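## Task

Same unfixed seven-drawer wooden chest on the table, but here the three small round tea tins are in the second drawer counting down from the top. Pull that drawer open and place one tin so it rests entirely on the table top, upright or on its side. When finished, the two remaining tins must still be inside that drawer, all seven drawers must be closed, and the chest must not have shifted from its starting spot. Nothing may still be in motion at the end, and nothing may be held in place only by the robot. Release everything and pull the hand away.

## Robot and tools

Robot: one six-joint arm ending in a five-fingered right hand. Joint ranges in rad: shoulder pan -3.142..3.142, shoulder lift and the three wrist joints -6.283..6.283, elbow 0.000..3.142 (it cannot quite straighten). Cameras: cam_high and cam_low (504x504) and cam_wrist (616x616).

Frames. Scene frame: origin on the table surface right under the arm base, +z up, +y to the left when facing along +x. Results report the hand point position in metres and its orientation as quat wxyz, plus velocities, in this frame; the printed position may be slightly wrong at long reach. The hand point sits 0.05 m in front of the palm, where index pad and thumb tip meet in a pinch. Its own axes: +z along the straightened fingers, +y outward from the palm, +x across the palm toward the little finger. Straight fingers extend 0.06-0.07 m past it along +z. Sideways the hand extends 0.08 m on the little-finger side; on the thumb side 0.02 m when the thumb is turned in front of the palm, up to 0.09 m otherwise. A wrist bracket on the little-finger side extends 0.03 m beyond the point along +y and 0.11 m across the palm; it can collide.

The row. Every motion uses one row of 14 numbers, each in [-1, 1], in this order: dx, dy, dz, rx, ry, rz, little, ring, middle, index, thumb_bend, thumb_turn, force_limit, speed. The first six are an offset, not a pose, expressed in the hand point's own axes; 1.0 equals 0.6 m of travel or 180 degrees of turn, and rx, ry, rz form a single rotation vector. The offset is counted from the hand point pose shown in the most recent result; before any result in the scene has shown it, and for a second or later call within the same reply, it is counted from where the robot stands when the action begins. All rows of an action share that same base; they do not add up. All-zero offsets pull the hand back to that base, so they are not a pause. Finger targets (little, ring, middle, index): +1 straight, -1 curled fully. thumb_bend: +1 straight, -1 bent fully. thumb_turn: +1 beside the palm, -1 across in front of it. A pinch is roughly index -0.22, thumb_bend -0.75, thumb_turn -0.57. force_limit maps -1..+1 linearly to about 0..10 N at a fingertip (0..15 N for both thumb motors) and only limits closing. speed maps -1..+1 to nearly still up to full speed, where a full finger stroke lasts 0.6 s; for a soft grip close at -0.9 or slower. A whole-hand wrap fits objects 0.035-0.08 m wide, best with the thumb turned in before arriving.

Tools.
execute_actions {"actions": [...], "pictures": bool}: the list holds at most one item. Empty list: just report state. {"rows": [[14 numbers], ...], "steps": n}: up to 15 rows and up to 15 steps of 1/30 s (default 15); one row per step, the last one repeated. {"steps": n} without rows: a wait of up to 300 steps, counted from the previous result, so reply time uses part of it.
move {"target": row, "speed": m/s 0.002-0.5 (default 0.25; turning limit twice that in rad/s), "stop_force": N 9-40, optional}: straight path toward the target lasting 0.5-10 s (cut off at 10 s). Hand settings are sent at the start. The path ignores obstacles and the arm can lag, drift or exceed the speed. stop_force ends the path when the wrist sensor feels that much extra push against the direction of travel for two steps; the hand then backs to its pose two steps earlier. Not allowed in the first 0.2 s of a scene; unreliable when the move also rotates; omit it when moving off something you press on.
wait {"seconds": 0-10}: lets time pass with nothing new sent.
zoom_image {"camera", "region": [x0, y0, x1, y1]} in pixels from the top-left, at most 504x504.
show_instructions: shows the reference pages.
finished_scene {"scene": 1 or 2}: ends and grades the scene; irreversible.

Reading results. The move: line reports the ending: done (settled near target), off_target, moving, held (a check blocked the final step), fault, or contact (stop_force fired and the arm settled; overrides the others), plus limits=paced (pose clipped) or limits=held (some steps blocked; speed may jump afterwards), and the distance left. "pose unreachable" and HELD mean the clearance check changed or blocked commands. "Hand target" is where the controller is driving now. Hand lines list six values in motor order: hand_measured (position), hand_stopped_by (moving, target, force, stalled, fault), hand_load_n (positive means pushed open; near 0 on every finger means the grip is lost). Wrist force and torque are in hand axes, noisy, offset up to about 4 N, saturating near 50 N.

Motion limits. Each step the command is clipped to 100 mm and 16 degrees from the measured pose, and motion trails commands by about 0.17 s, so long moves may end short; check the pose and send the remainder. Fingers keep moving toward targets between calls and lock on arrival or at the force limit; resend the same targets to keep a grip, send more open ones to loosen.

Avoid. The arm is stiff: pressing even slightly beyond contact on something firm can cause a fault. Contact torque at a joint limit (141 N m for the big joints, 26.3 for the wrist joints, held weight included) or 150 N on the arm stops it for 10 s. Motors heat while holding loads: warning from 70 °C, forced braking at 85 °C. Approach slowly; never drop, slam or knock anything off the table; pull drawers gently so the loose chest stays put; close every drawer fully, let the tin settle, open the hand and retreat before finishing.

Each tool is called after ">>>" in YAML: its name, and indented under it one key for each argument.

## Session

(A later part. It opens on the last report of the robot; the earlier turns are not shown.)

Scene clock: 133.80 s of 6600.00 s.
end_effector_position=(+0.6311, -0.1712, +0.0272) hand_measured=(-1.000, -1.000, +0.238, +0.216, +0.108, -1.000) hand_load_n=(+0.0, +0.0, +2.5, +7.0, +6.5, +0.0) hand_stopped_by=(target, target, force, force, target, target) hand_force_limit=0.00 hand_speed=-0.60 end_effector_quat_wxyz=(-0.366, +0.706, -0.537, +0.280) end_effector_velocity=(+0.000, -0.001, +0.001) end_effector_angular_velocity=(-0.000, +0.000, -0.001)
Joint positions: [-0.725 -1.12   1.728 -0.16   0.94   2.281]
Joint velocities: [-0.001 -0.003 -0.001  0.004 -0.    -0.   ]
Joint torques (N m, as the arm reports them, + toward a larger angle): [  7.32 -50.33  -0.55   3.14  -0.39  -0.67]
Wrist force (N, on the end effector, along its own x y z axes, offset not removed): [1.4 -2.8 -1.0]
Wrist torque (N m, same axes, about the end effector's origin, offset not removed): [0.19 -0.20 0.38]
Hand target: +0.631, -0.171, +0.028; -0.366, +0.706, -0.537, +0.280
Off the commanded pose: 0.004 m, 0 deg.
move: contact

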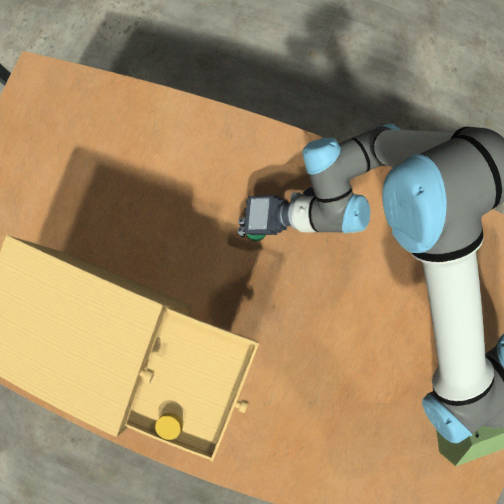

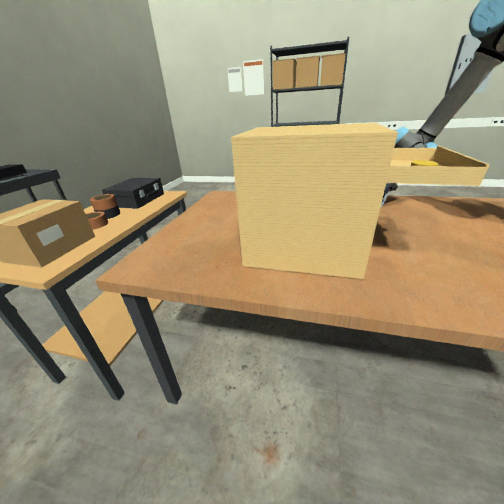

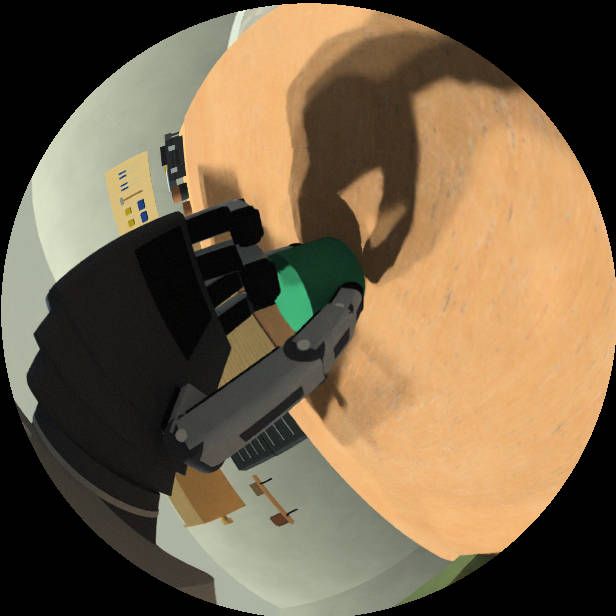

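>>> execute_actions:
  actions:
    - {"rows":[[0,-0.001,-0.001,0,0,0,-1,-1,0.55,0.55,0.5,-1,0,0.0]],"steps":12}
  pictures: false

>>> move:
  target: [0,-0.123,-0.086,0,0,0,-1,-1,0.55,0.55,0.5,-1,0,0.0]
  speed: 0.1

>>> move:
  target: [-0.203,-0.028,-0.395,0,0,0,-1,-1,-1,1,-0.5,-1,0,0.6]
  speed: 0.25

Scene clock: 141.77 s of 6600.00 s.
end_effector_position=(+0.6310, -0.1712, +0.0281) hand_measured=(-1.000, -1.000, +0.550, +0.550, +0.416, -1.000) hand_load_n=(+0.0, +0.0, +0.0, +0.0, +0.0, +0.0) hand_stopped_by=(target, target, target, moving, moving, target) hand_force_limit=0.00 hand_speed=0.00 end_effector_quat_wxyz=(-0.366, +0.706, -0.537, +0.280) end_effector_velocity=(-0.001, -0.000, -0.000) end_effector_angular_velocity=(-0.000, +0.001, -0.000)
Joint positions: [-0.725 -1.122  1.729 -0.159  0.94   2.281]
Joint velocities: [-0.001 -0.     0.001  0.    -0.    -0.001]
Joint torques (N m, as the arm reports them, + toward a larger angle): [ 12.32 -51.77   8.28   3.18  -2.96  -1.19]
Wrist force (N, on the end effector, along its own x y z axes, offset not removed): [1.6 0.7 0.2]
Wrist torque (N m, same axes, about the end effector's origin, offset not removed): [0.08 0.06 0.43]
Hand target: +0.631, -0.171, +0.028; -0.366, +0.706, -0.537, +0.280
Off the commanded pose: 0.000 m, 0 deg.
Steps of this call (steps 1 to 90: nothing new was sent; then 4.57 s passed at rest; steps 91 to 102: all 12 steps of this action). Readings (end_effector_position | what the end effector reports):
91: (+0.6311, -0.1712, +0.0276) | hand_measured=(-1.000, -1.000, +0.238, +0.216, +0.108, -1.000) hand_load_n=(+0.0, +0.0, +2.0, +6.0, +7.5, +0.0) hand_stopped_by=(target, target, moving, moving, moving, target) hand_force_limit=0.00 hand_speed=0.00
92: (+0.6310, -0.1712, +0.0277) | hand_measured=(-1.000, -1.000, +0.238, +0.216, +0.108, -1.000) hand_load_n=(+0.0, +0.0, +2.0, +6.0, +7.5, +0.0) hand_stopped_by=(target, target, moving, moving, moving, target) hand_force_limit=0.00 hand_speed=0.00
94: (+0.6310, -0.1712, +0.0278) | hand_measured=(-1.000, -1.000, +0.288, +0.266, +0.136, -1.000) hand_load_n=(+0.0, +0.0, +0.0, +0.0, +0.0, +0.0) hand_stopped_by=(target, target, moving, moving, moving, target) hand_force_limit=0.00 hand_speed=0.00
98: (+0.6310, -0.1712, +0.0280) | hand_measured=(-1.000, -1.000, +0.510, +0.488, +0.276, -1.000) hand_load_n=(+0.0, +0.0, +0.0, +0.0, +0.0, +0.0) hand_stopped_by=(target, target, moving, moving, moving, target) hand_force_limit=0.00 hand_speed=0.00
102: the state above

Scene clock: 143.43 s of 6600.00 s.
end_effector_position=(+0.6311, -0.1708, +0.1179) hand_measured=(-1.000, -1.000, +0.550, +0.550, +0.500, -1.000) hand_load_n=(+0.0, +0.0, +0.0, +0.0, +0.0, +0.0) hand_stopped_by=(target, target, target, target, target, target) hand_force_limit=0.00 hand_speed=0.00 end_effector_quat_wxyz=(-0.366, +0.706, -0.537, +0.280) end_effector_velocity=(+0.000, -0.000, +0.003) end_effector_angular_velocity=(-0.001, -0.000, +0.000)
Joint positions: [-0.69  -1.302  1.763 -0.025  0.971  2.3  ]
Joint velocities: [ 0.001 -0.005 -0.     0.005  0.001 -0.   ]
Joint torques (N m, as the arm reports them, + toward a larger angle): [ 26.25 -49.47   4.52   3.21   1.55   1.59]
Wrist force (N, on the end effector, along its own x y z axes, offset not removed): [-0.7 2.6 -1.3]
Wrist torque (N m, same axes, about the end effector's origin, offset not removed): [0.53 0.44 0.06]
Hand target: +0.631, -0.171, +0.118; -0.366, +0.706, -0.537, +0.280
Off the commanded pose: 0.000 m, 0 deg.
move: done

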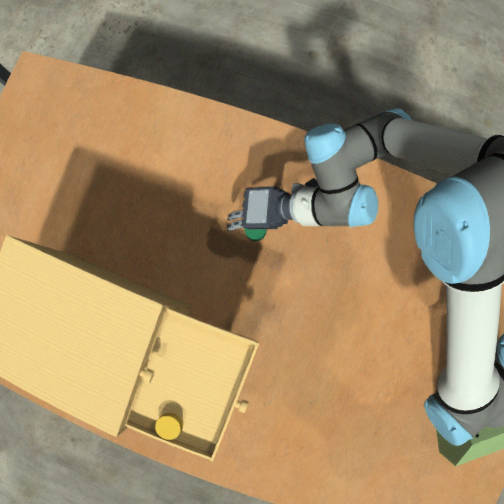

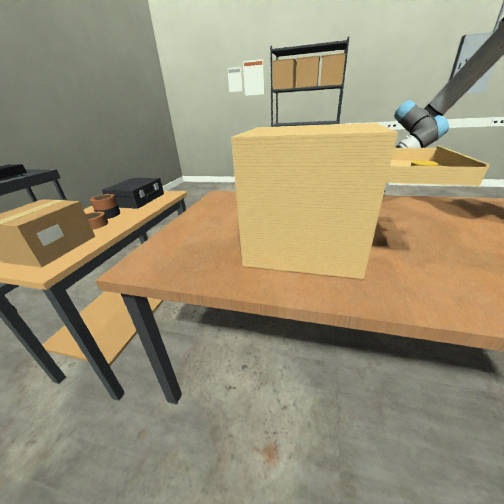

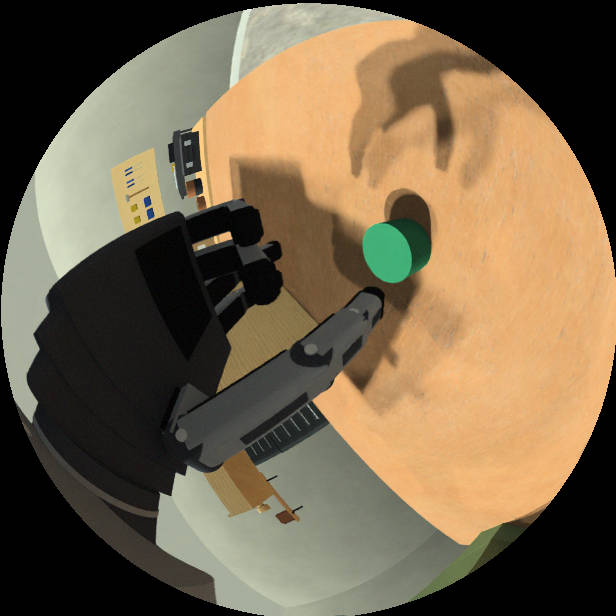

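Scene clock: 145.33 s of 6600.00 s.
end_effector_position=(+0.4213, -0.1015, +0.2672) hand_measured=(-1.000, -1.000, -0.396, +1.000, -0.100, -1.000) hand_load_n=(+0.0, +0.0, +13.0, +0.0, +7.0, +0.5) hand_stopped_by=(target, target, force, target, force, target) hand_force_limit=0.00 hand_speed=0.60 end_effector_quat_wxyz=(-0.365, +0.706, -0.538, +0.280) end_effector_velocity=(-0.002, -0.000, +0.001) end_effector_angular_velocity=(+0.002, -0.003, +0.004)
Joint positions: [-1.078 -2.041  2.354  0.316  0.635  2.027]
Joint velocities: [-0.023 -0.004  0.004  0.022 -0.024 -0.027]
Joint torques (N m, as the arm reports them, + toward a larger angle): [ -1.63 -27.36   3.01   4.06  -3.99  -1.98]
Wrist force (N, on the end effector, along its own x y z axes, offset not removed): [2.2 2.5 -1.1]
Wrist torque (N m, same axes, about the end effector's origin, offset not removed): [0.41 -0.02 0.54]
Hand target: +0.421, -0.102, +0.267; -0.366, +0.706, -0.537, +0.280
Off the commanded pose: 0.000 m, 0 deg.
move: done

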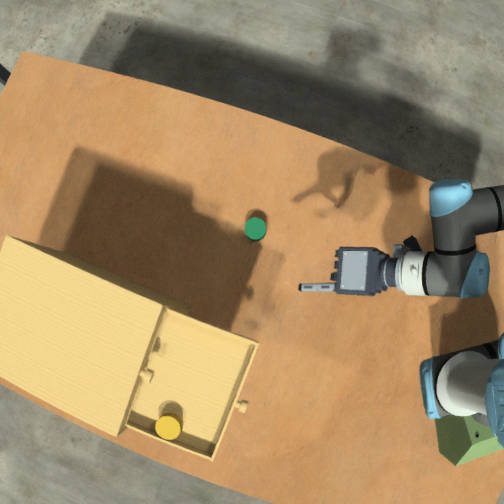

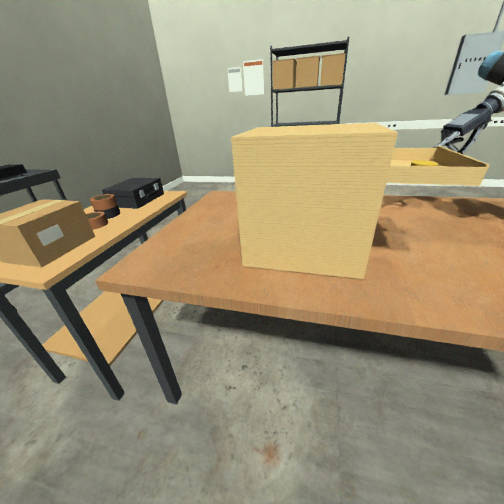

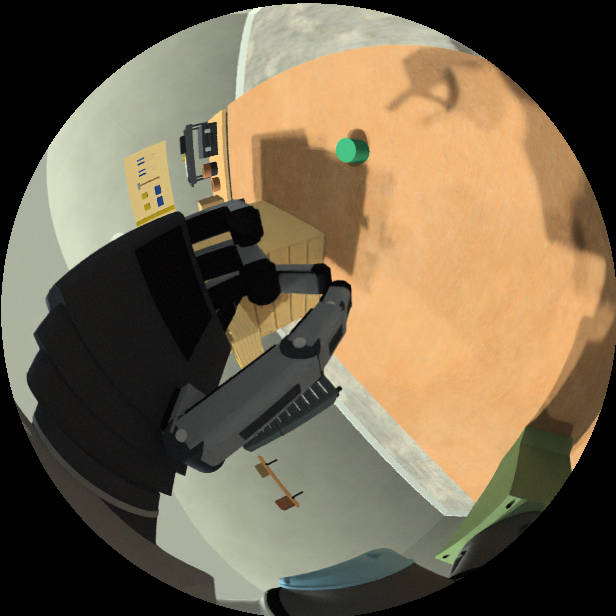

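>>> move:
  target: [-0.354,-0.079,0.0605,0,0,0,-1,-1,-0.3,1,0.0,-1,0,0.6]
  speed: 0.15

>>> zoom_image:
  camera: "cam_high"
  region: [180,310,340,470]

>>> zoom_image:
  camera: "cam_low"
  region: [400,100,504,204]

Scene clock: 148.93 s of 6600.00 s.
end_effector_position=(+0.4199, +0.1179, +0.2844) hand_measured=(-1.000, -1.000, -0.300, +1.000, +0.000, -1.000) hand_load_n=(+0.0, +0.0, +0.0, +0.0, +0.0, +0.0) hand_stopped_by=(target, target, target, target, target, target) hand_force_limit=0.00 hand_speed=0.60 end_effector_quat_wxyz=(-0.366, +0.706, -0.537, +0.280) end_effector_velocity=(+0.001, +0.003, -0.000) end_effector_angular_velocity=(-0.010, +0.006, -0.007)
Joint positions: [ 0.122 -1.74   2.377 -0.277  1.725  2.615]
Joint velocities: [ 0.027  0.019 -0.011 -0.004  0.039  0.008]
Joint torques (N m, as the arm reports them, + toward a larger angle): [ 20.63  -2.78 -27.2   -1.95   1.73   1.79]
Wrist force (N, on the end effector, along its own x y z axes, offset not removed): [1.7 -0.5 0.8]
Wrist torque (N m, same axes, about the end effector's origin, offset not removed): [-0.07 -0.03 0.35]
Hand target: +0.420, +0.118, +0.284; -0.365, +0.706, -0.538, +0.281
Off the commanded pose: 0.001 m, 0 deg.
move: done

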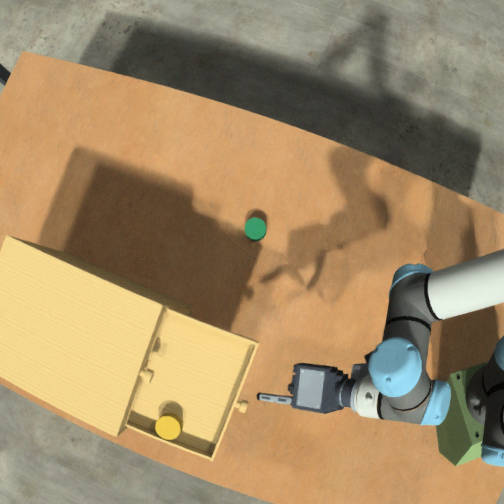

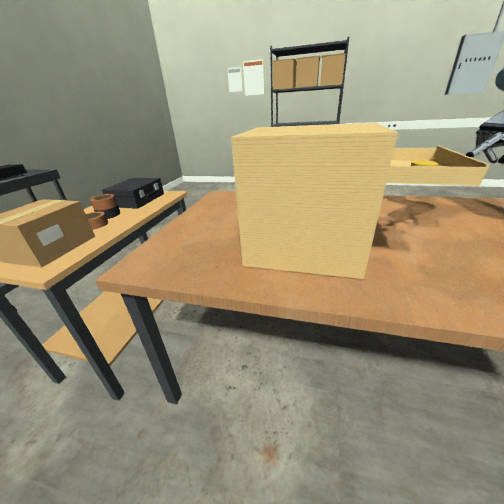

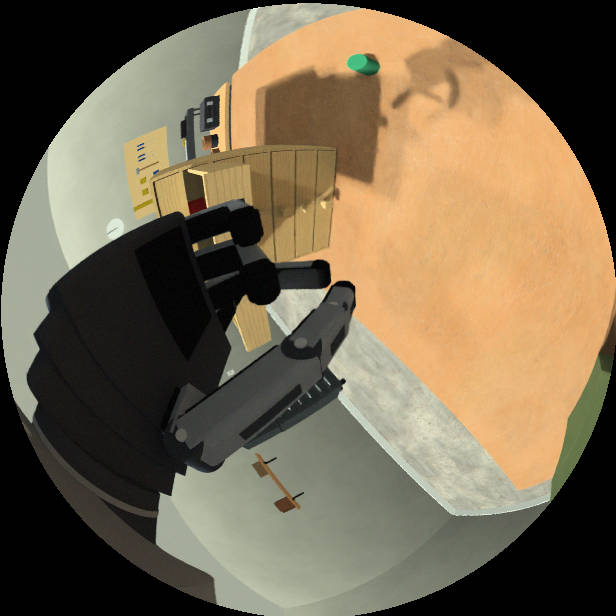

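Region (180, 310, 340, 470) of cam_high's 504x504 image, scaled by 3.150, with more detail than that image has.

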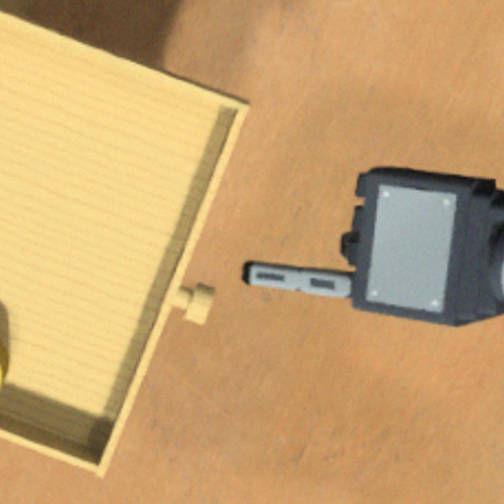

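Region (400, 100, 504, 204) of cam_low's 504x504 image, scaled by 4.846, with more detail than that image has.

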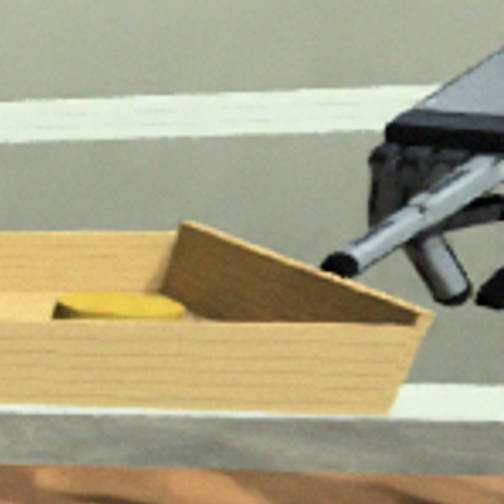

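>>> move:
  target: [0.011,0.0,0.05,0,0,0,-1,-1,-0.3,1,0.0,-1,0,0.6]
  speed: 0.05

>>> zoom_image:
  camera: "cam_high"
  region: [180,310,340,470]

>>> zoom_image:
  camera: "cam_low"
  region: [400,100,504,204]

Scene clock: 154.30 s of 6600.00 s.
end_effector_position=(+0.4451, +0.1180, +0.2674) hand_measured=(-1.000, -1.000, -0.300, +1.000, +0.000, -1.000) hand_load_n=(+0.0, +0.0, +0.0, +0.0, +0.0, +0.0) hand_stopped_by=(target, target, target, target, target, target) hand_force_limit=0.00 hand_speed=0.60 end_effector_quat_wxyz=(-0.366, +0.706, -0.537, +0.280) end_effector_velocity=(+0.002, +0.000, -0.002) end_effector_angular_velocity=(-0.000, +0.000, +0.001)
Joint positions: [ 0.078 -1.667  2.34  -0.314  1.684  2.6  ]
Joint velocities: [-0.003  0.006 -0.003 -0.003 -0.003 -0.002]
Joint torques (N m, as the arm reports them, + toward a larger angle): [ -3.37  -4.94 -25.33  -2.02  -3.47  -1.68]
Wrist force (N, on the end effector, along its own x y z axes, offset not removed): [0.0 1.5 3.2]
Wrist torque (N m, same axes, about the end effector's origin, offset not removed): [-0.03 0.35 0.28]
Hand target: +0.445, +0.118, +0.267; -0.366, +0.706, -0.537, +0.280
Off the commanded pose: 0.000 m, 0 deg.
After step 90, 1.37 s passed at rest.
move: done

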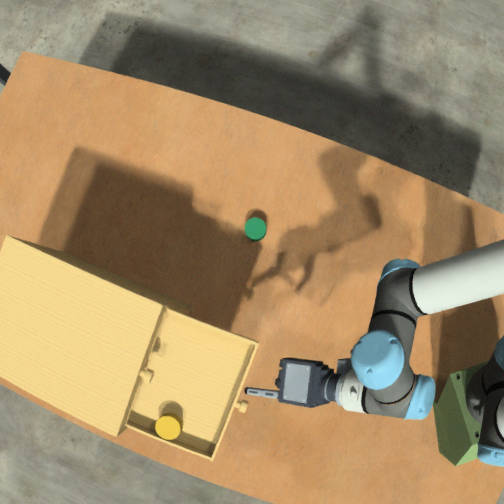

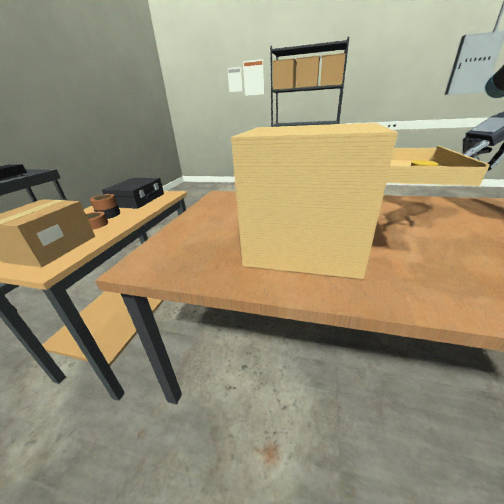

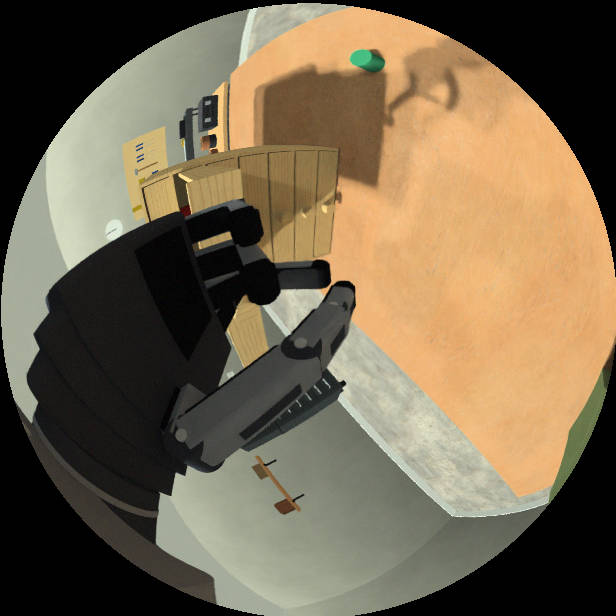

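Region (180, 310, 340, 470) of cam_high's 504x504 image, scaled by 3.150, with more detail than that image has.

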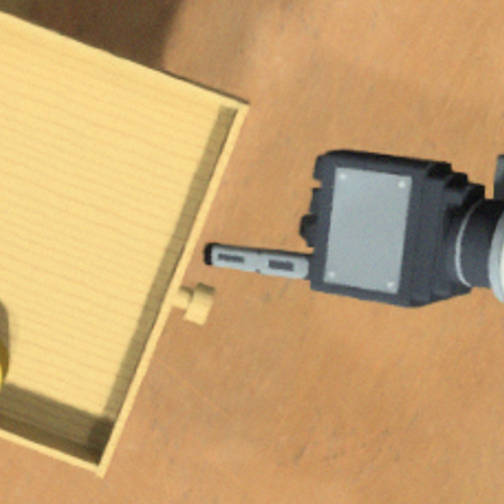

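Region (400, 100, 504, 204) of cam_low's 504x504 image, scaled by 4.846, with more detail than that image has.

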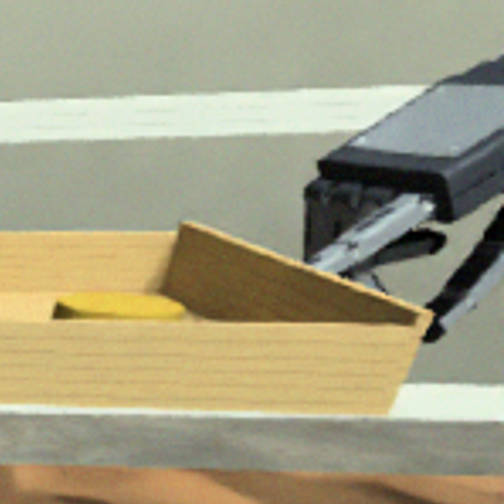

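>>> move:
  target: [0.0712,-0.1524,0.2175,0,0,0,-1,-1,-0.3,1,0.0,-1,0,0.6]
  speed: 0.035
  stop_force: 12

>>> zoom_image:
  camera: "cam_high"
  region: [100,290,260,450]

>>> zoom_image:
  camera: "cam_low"
  region: [360,100,464,204]

Scene clock: 161.13 s of 6600.00 s.
end_effector_position=(+0.6098, +0.1190, +0.2675) hand_measured=(-1.000, -1.000, -0.300, +1.000, +0.000, -1.000) hand_load_n=(+0.0, +0.0, +0.0, +0.0, +0.0, +0.0) hand_stopped_by=(target, target, target, target, target, target) hand_force_limit=0.00 hand_speed=0.60 end_effector_quat_wxyz=(-0.366, +0.706, -0.537, +0.280) end_effector_velocity=(+0.002, -0.000, -0.000) end_effector_angular_velocity=(-0.000, +0.001, -0.000)
Joint positions: [ 0.067 -1.384  1.892 -0.15   1.674  2.596]
Joint velocities: [-0.001  0.004 -0.006  0.003 -0.     0.   ]
Joint torques (N m, as the arm reports them, + toward a larger angle): [  3.47 -16.47 -27.41   2.17  -3.07  -1.62]
Wrist force (N, on the end effector, along its own x y z axes, offset not removed): [3.3 -0.4 -1.9]
Wrist torque (N m, same axes, about the end effector's origin, offset not removed): [0.01 -0.22 0.51]
Hand target: +0.610, +0.119, +0.268; -0.366, +0.706, -0.537, +0.280
Off the commanded pose: 0.000 m, 0 deg.
move: done

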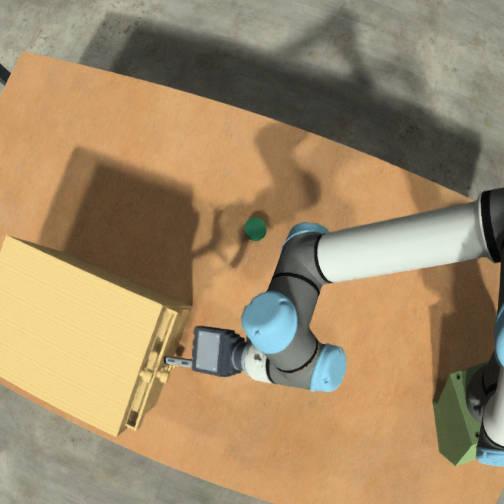

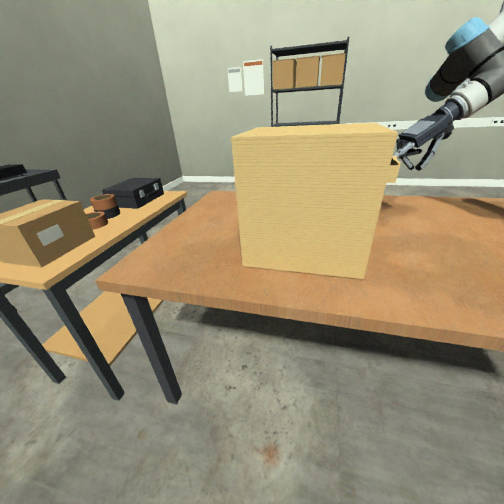

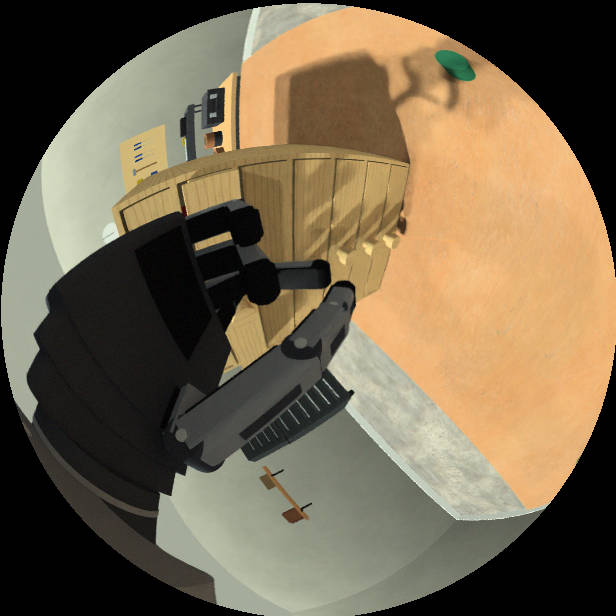

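Region (100, 290, 260, 450) of cam_high's 504x504 image, scaled by 3.150, with more detail than that image has.

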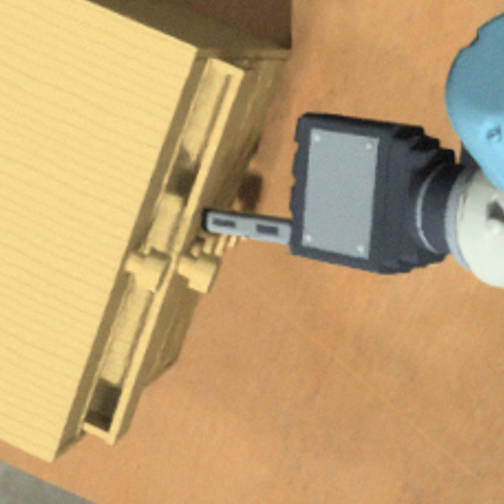

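Region (360, 100, 464, 204) of cam_low's 504x504 image, scaled by 4.846, with more detail than that image has.

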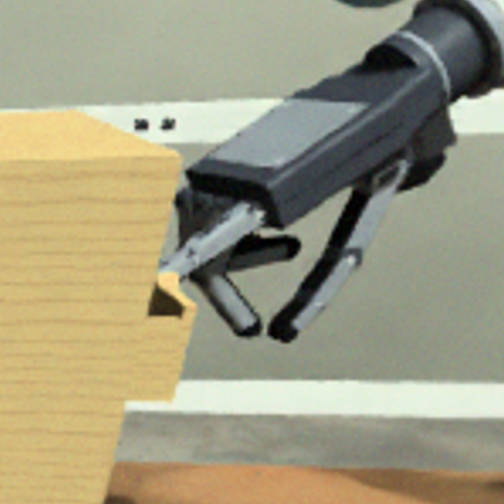

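>>> move:
  target: [0.0065,-0.0139,0.0198,0,0,0,-1,-1,-0.3,1,0.0,-1,0,0.6]
  speed: 0.025
  stop_force: 12

>>> move:
  target: [0.0086,-0.0185,0.0264,0,0,0,-1,-1,-0.3,1,0.0,-1,0,0.6]
  speed: 0.005
  stop_force: 9

>>> zoom_image:
  camera: "cam_high"
  region: [100,290,260,450]

>>> zoom_image:
  camera: "cam_low"
  region: [360,100,464,204]

Scene clock: 164.43 s of 6600.00 s.
end_effector_position=(+0.6246, +0.1191, +0.2675) hand_measured=(-1.000, -1.000, -0.300, +1.000, +0.000, -1.000) hand_load_n=(+0.0, +0.0, +0.0, +0.0, +0.0, +0.0) hand_stopped_by=(target, target, target, target, target, target) hand_force_limit=0.00 hand_speed=0.60 end_effector_quat_wxyz=(-0.366, +0.706, -0.537, +0.280) end_effector_velocity=(+0.002, -0.000, -0.000) end_effector_angular_velocity=(-0.000, +0.001, +0.000)
Joint positions: [ 0.067 -1.358  1.848 -0.131  1.673  2.596]
Joint velocities: [-0.     0.004 -0.007  0.004 -0.    -0.   ]
Joint torques (N m, as the arm reports them, + toward a larger angle): [  3.97 -18.93 -28.21   1.75  -3.34  -1.65]
Wrist force (N, on the end effector, along its own x y z axes, offset not removed): [0.6 0.8 -0.4]
Wrist torque (N m, same axes, about the end effector's origin, offset not removed): [0.10 0.16 0.28]
Hand target: +0.625, +0.119, +0.268; -0.366, +0.706, -0.537, +0.280
Off the commanded pose: 0.000 m, 0 deg.
move: done

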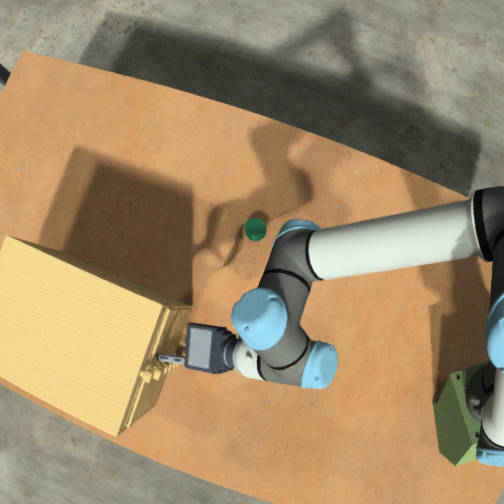

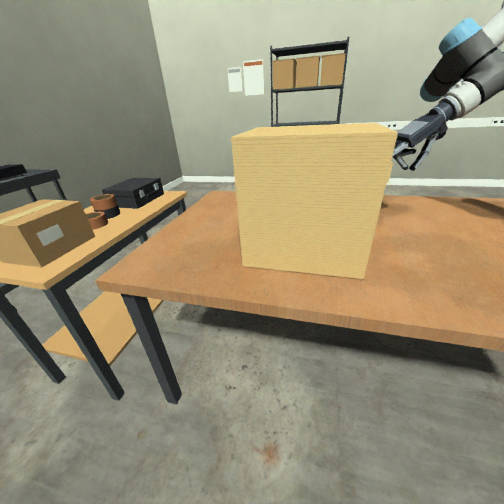

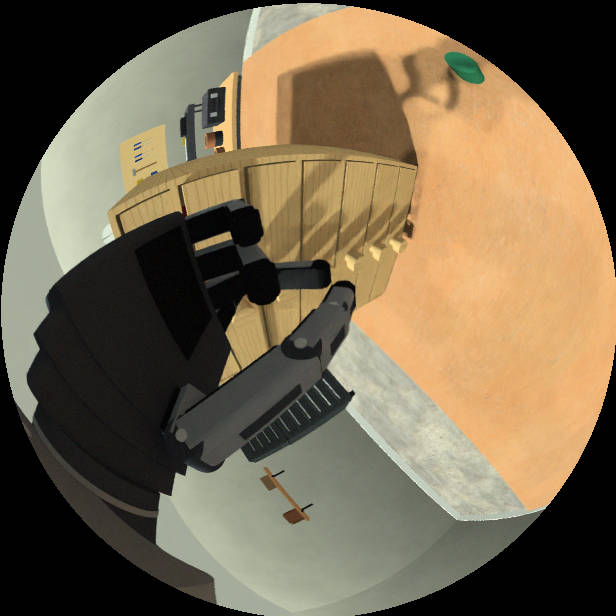

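Scene clock: 166.30 s of 6600.00 s.
end_effector_position=(+0.6320, +0.1193, +0.2674) hand_measured=(-1.000, -1.000, -0.300, +1.000, +0.000, -1.000) hand_load_n=(+0.0, +0.0, +0.0, -1.5, +0.0, +0.0) hand_stopped_by=(target, target, target, target, target, target) hand_force_limit=0.00 hand_speed=0.60 end_effector_quat_wxyz=(-0.366, +0.706, -0.537, +0.280) end_effector_velocity=(-0.001, +0.000, +0.000) end_effector_angular_velocity=(+0.000, -0.002, -0.001)
Joint positions: [ 0.066 -1.345  1.825 -0.121  1.673  2.596]
Joint velocities: [ 0.001 -0.003  0.006 -0.005  0.     0.   ]
Joint torques (N m, as the arm reports them, + toward a larger angle): [  0.85 -39.17  -4.09  -4.42  -1.69  -1.5 ]
Wrist force (N, on the end effector, along its own x y z axes, offset not removed): [-2.3 2.7 -12.6]
Wrist torque (N m, same axes, about the end effector's origin, offset not removed): [0.88 -0.23 0.08]
Hand target: +0.632, +0.119, +0.268; -0.366, +0.706, -0.537, +0.280
Off the commanded pose: 0.013 m, 0 deg.
move: contact

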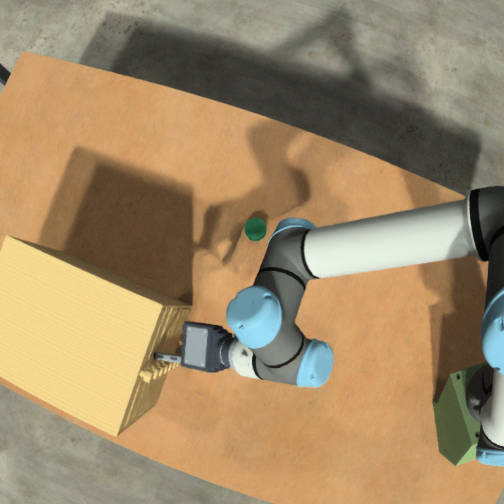

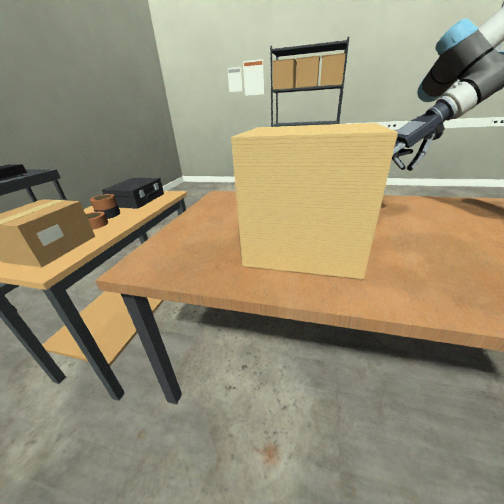

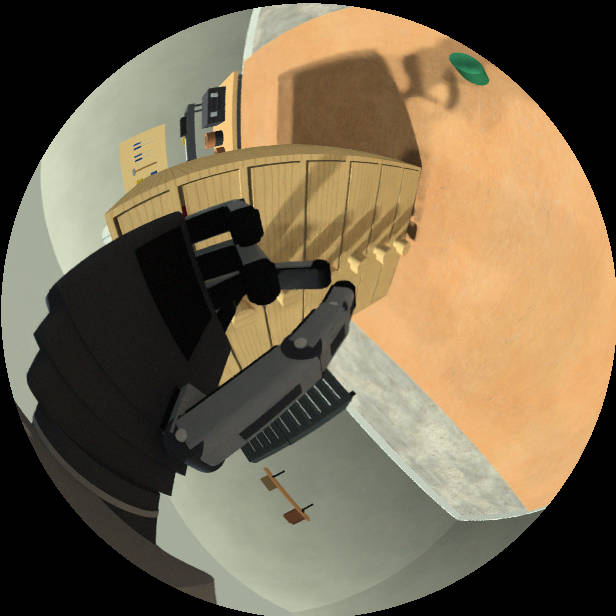

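Region (100, 290, 260, 450) of cam_high's 504x504 image, scaled by 3.150, with more detail than that image has.

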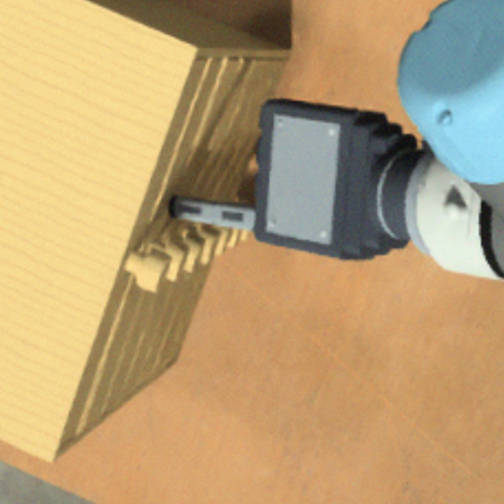

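Region (360, 100, 464, 204) of cam_low's 504x504 image, scaled by 4.846, with more detail than that image has.

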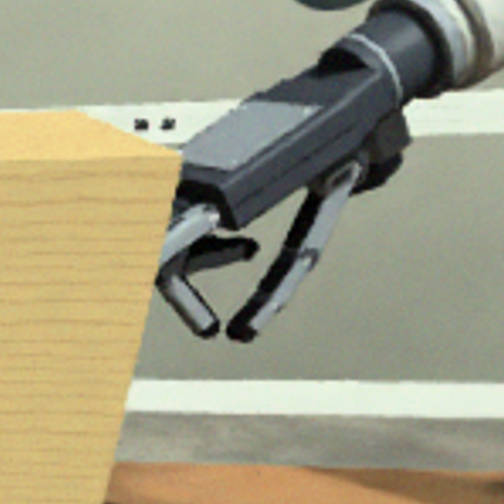

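The drawer has reached its stop. Retreating to check that it is flush.

>>> move:
  target: [-0.065,0.138,-0.198,0,0,0,-1,-1,-0.3,1,0.0,-1,0,0.6]
  speed: 0.15

>>> zoom_image:
  camera: "cam_high"
  region: [40,280,220,460]

>>> zoom_image:
  camera: "cam_wrist"
  region: [110,130,370,390]

Scene clock: 169.23 s of 6600.00 s.
end_effector_position=(+0.4822, +0.1186, +0.2677) hand_measured=(-1.000, -1.000, -0.300, +1.000, +0.000, -1.000) hand_load_n=(+0.0, +0.0, +0.0, +0.0, +0.0, +0.0) hand_stopped_by=(target, target, target, target, target, target) hand_force_limit=0.00 hand_speed=0.60 end_effector_quat_wxyz=(-0.366, +0.706, -0.537, +0.280) end_effector_velocity=(-0.001, -0.001, +0.001) end_effector_angular_velocity=(+0.000, -0.002, -0.001)
Joint positions: [ 0.076 -1.601  2.244 -0.284  1.682  2.599]
Joint velocities: [-0.001 -0.005  0.005 -0.002 -0.001 -0.   ]
Joint torques (N m, as the arm reports them, + toward a larger angle): [  4.89 -31.21   3.34  -1.83  -3.27  -1.59]
Wrist force (N, on the end effector, along its own x y z axes, offset not removed): [1.0 0.0 -0.9]
Wrist torque (N m, same axes, about the end effector's origin, offset not removed): [-0.03 0.15 0.35]
Hand target: +0.482, +0.118, +0.268; -0.366, +0.706, -0.537, +0.280
Off the commanded pose: 0.000 m, 0 deg.
move: done

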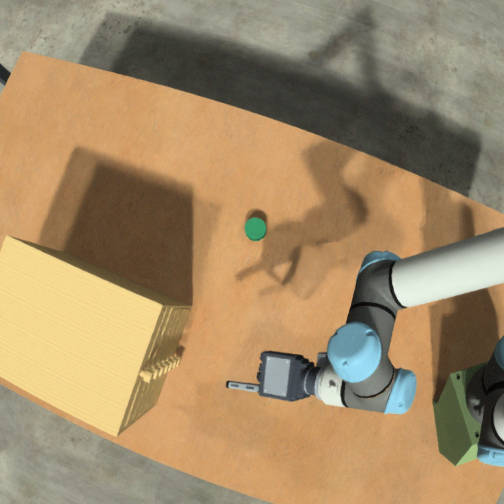

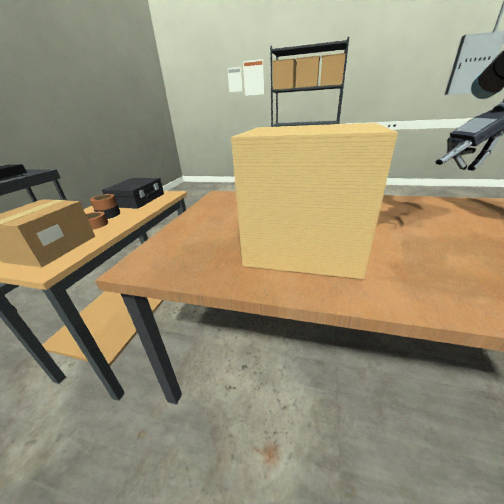

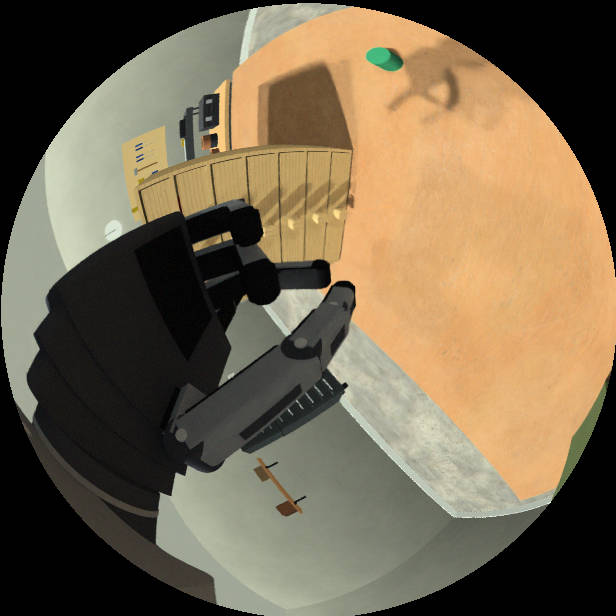

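Region (40, 280, 220, 460) of cam_high's 504x504 image, scaled by 2.800, with more detail than that image has.

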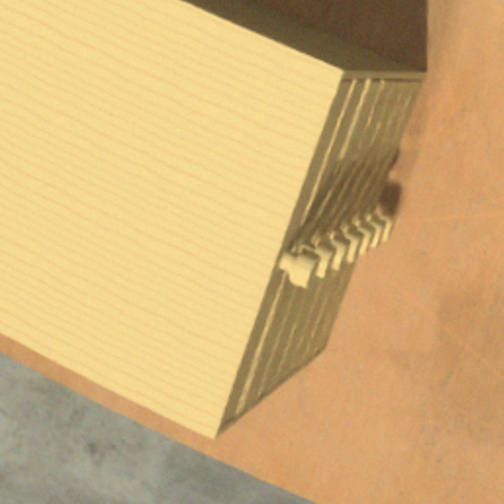

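Region (110, 130, 370, 390) of cam_wrist's 616x616 image, scaled by 1.938, with more detail than that image has.

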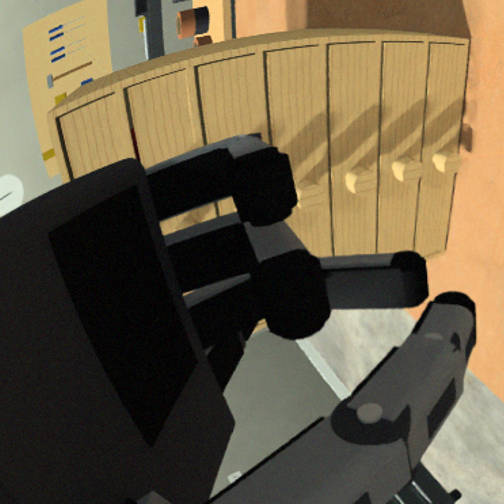

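>>> zoom_image:
  camera: "cam_high"
  region: [110,300,190,440]

>>> zoom_image:
  camera: "cam_wrist"
  region: [135,145,255,225]

Region (110, 300, 190, 440) of cam_high's 504x504 image, scaled by 3.600, with more detail than that image has; it fills the left 288 columns of this view, and the rest is white.

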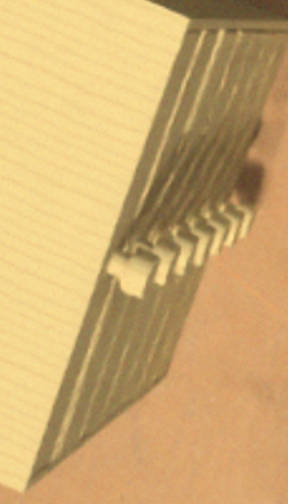

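Region (135, 145, 255, 225) of cam_wrist's 616x616 image, scaled by 4.200, with more detail than that image has.

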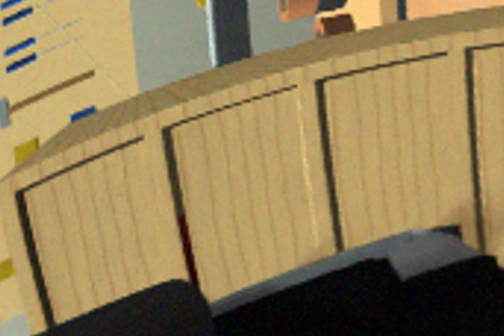

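All seven drawers are flush, the chest is in its original place, and the green tin is standing on the table.

>>> finished_scene:
  scene: 2

The scene is finished: the task was done.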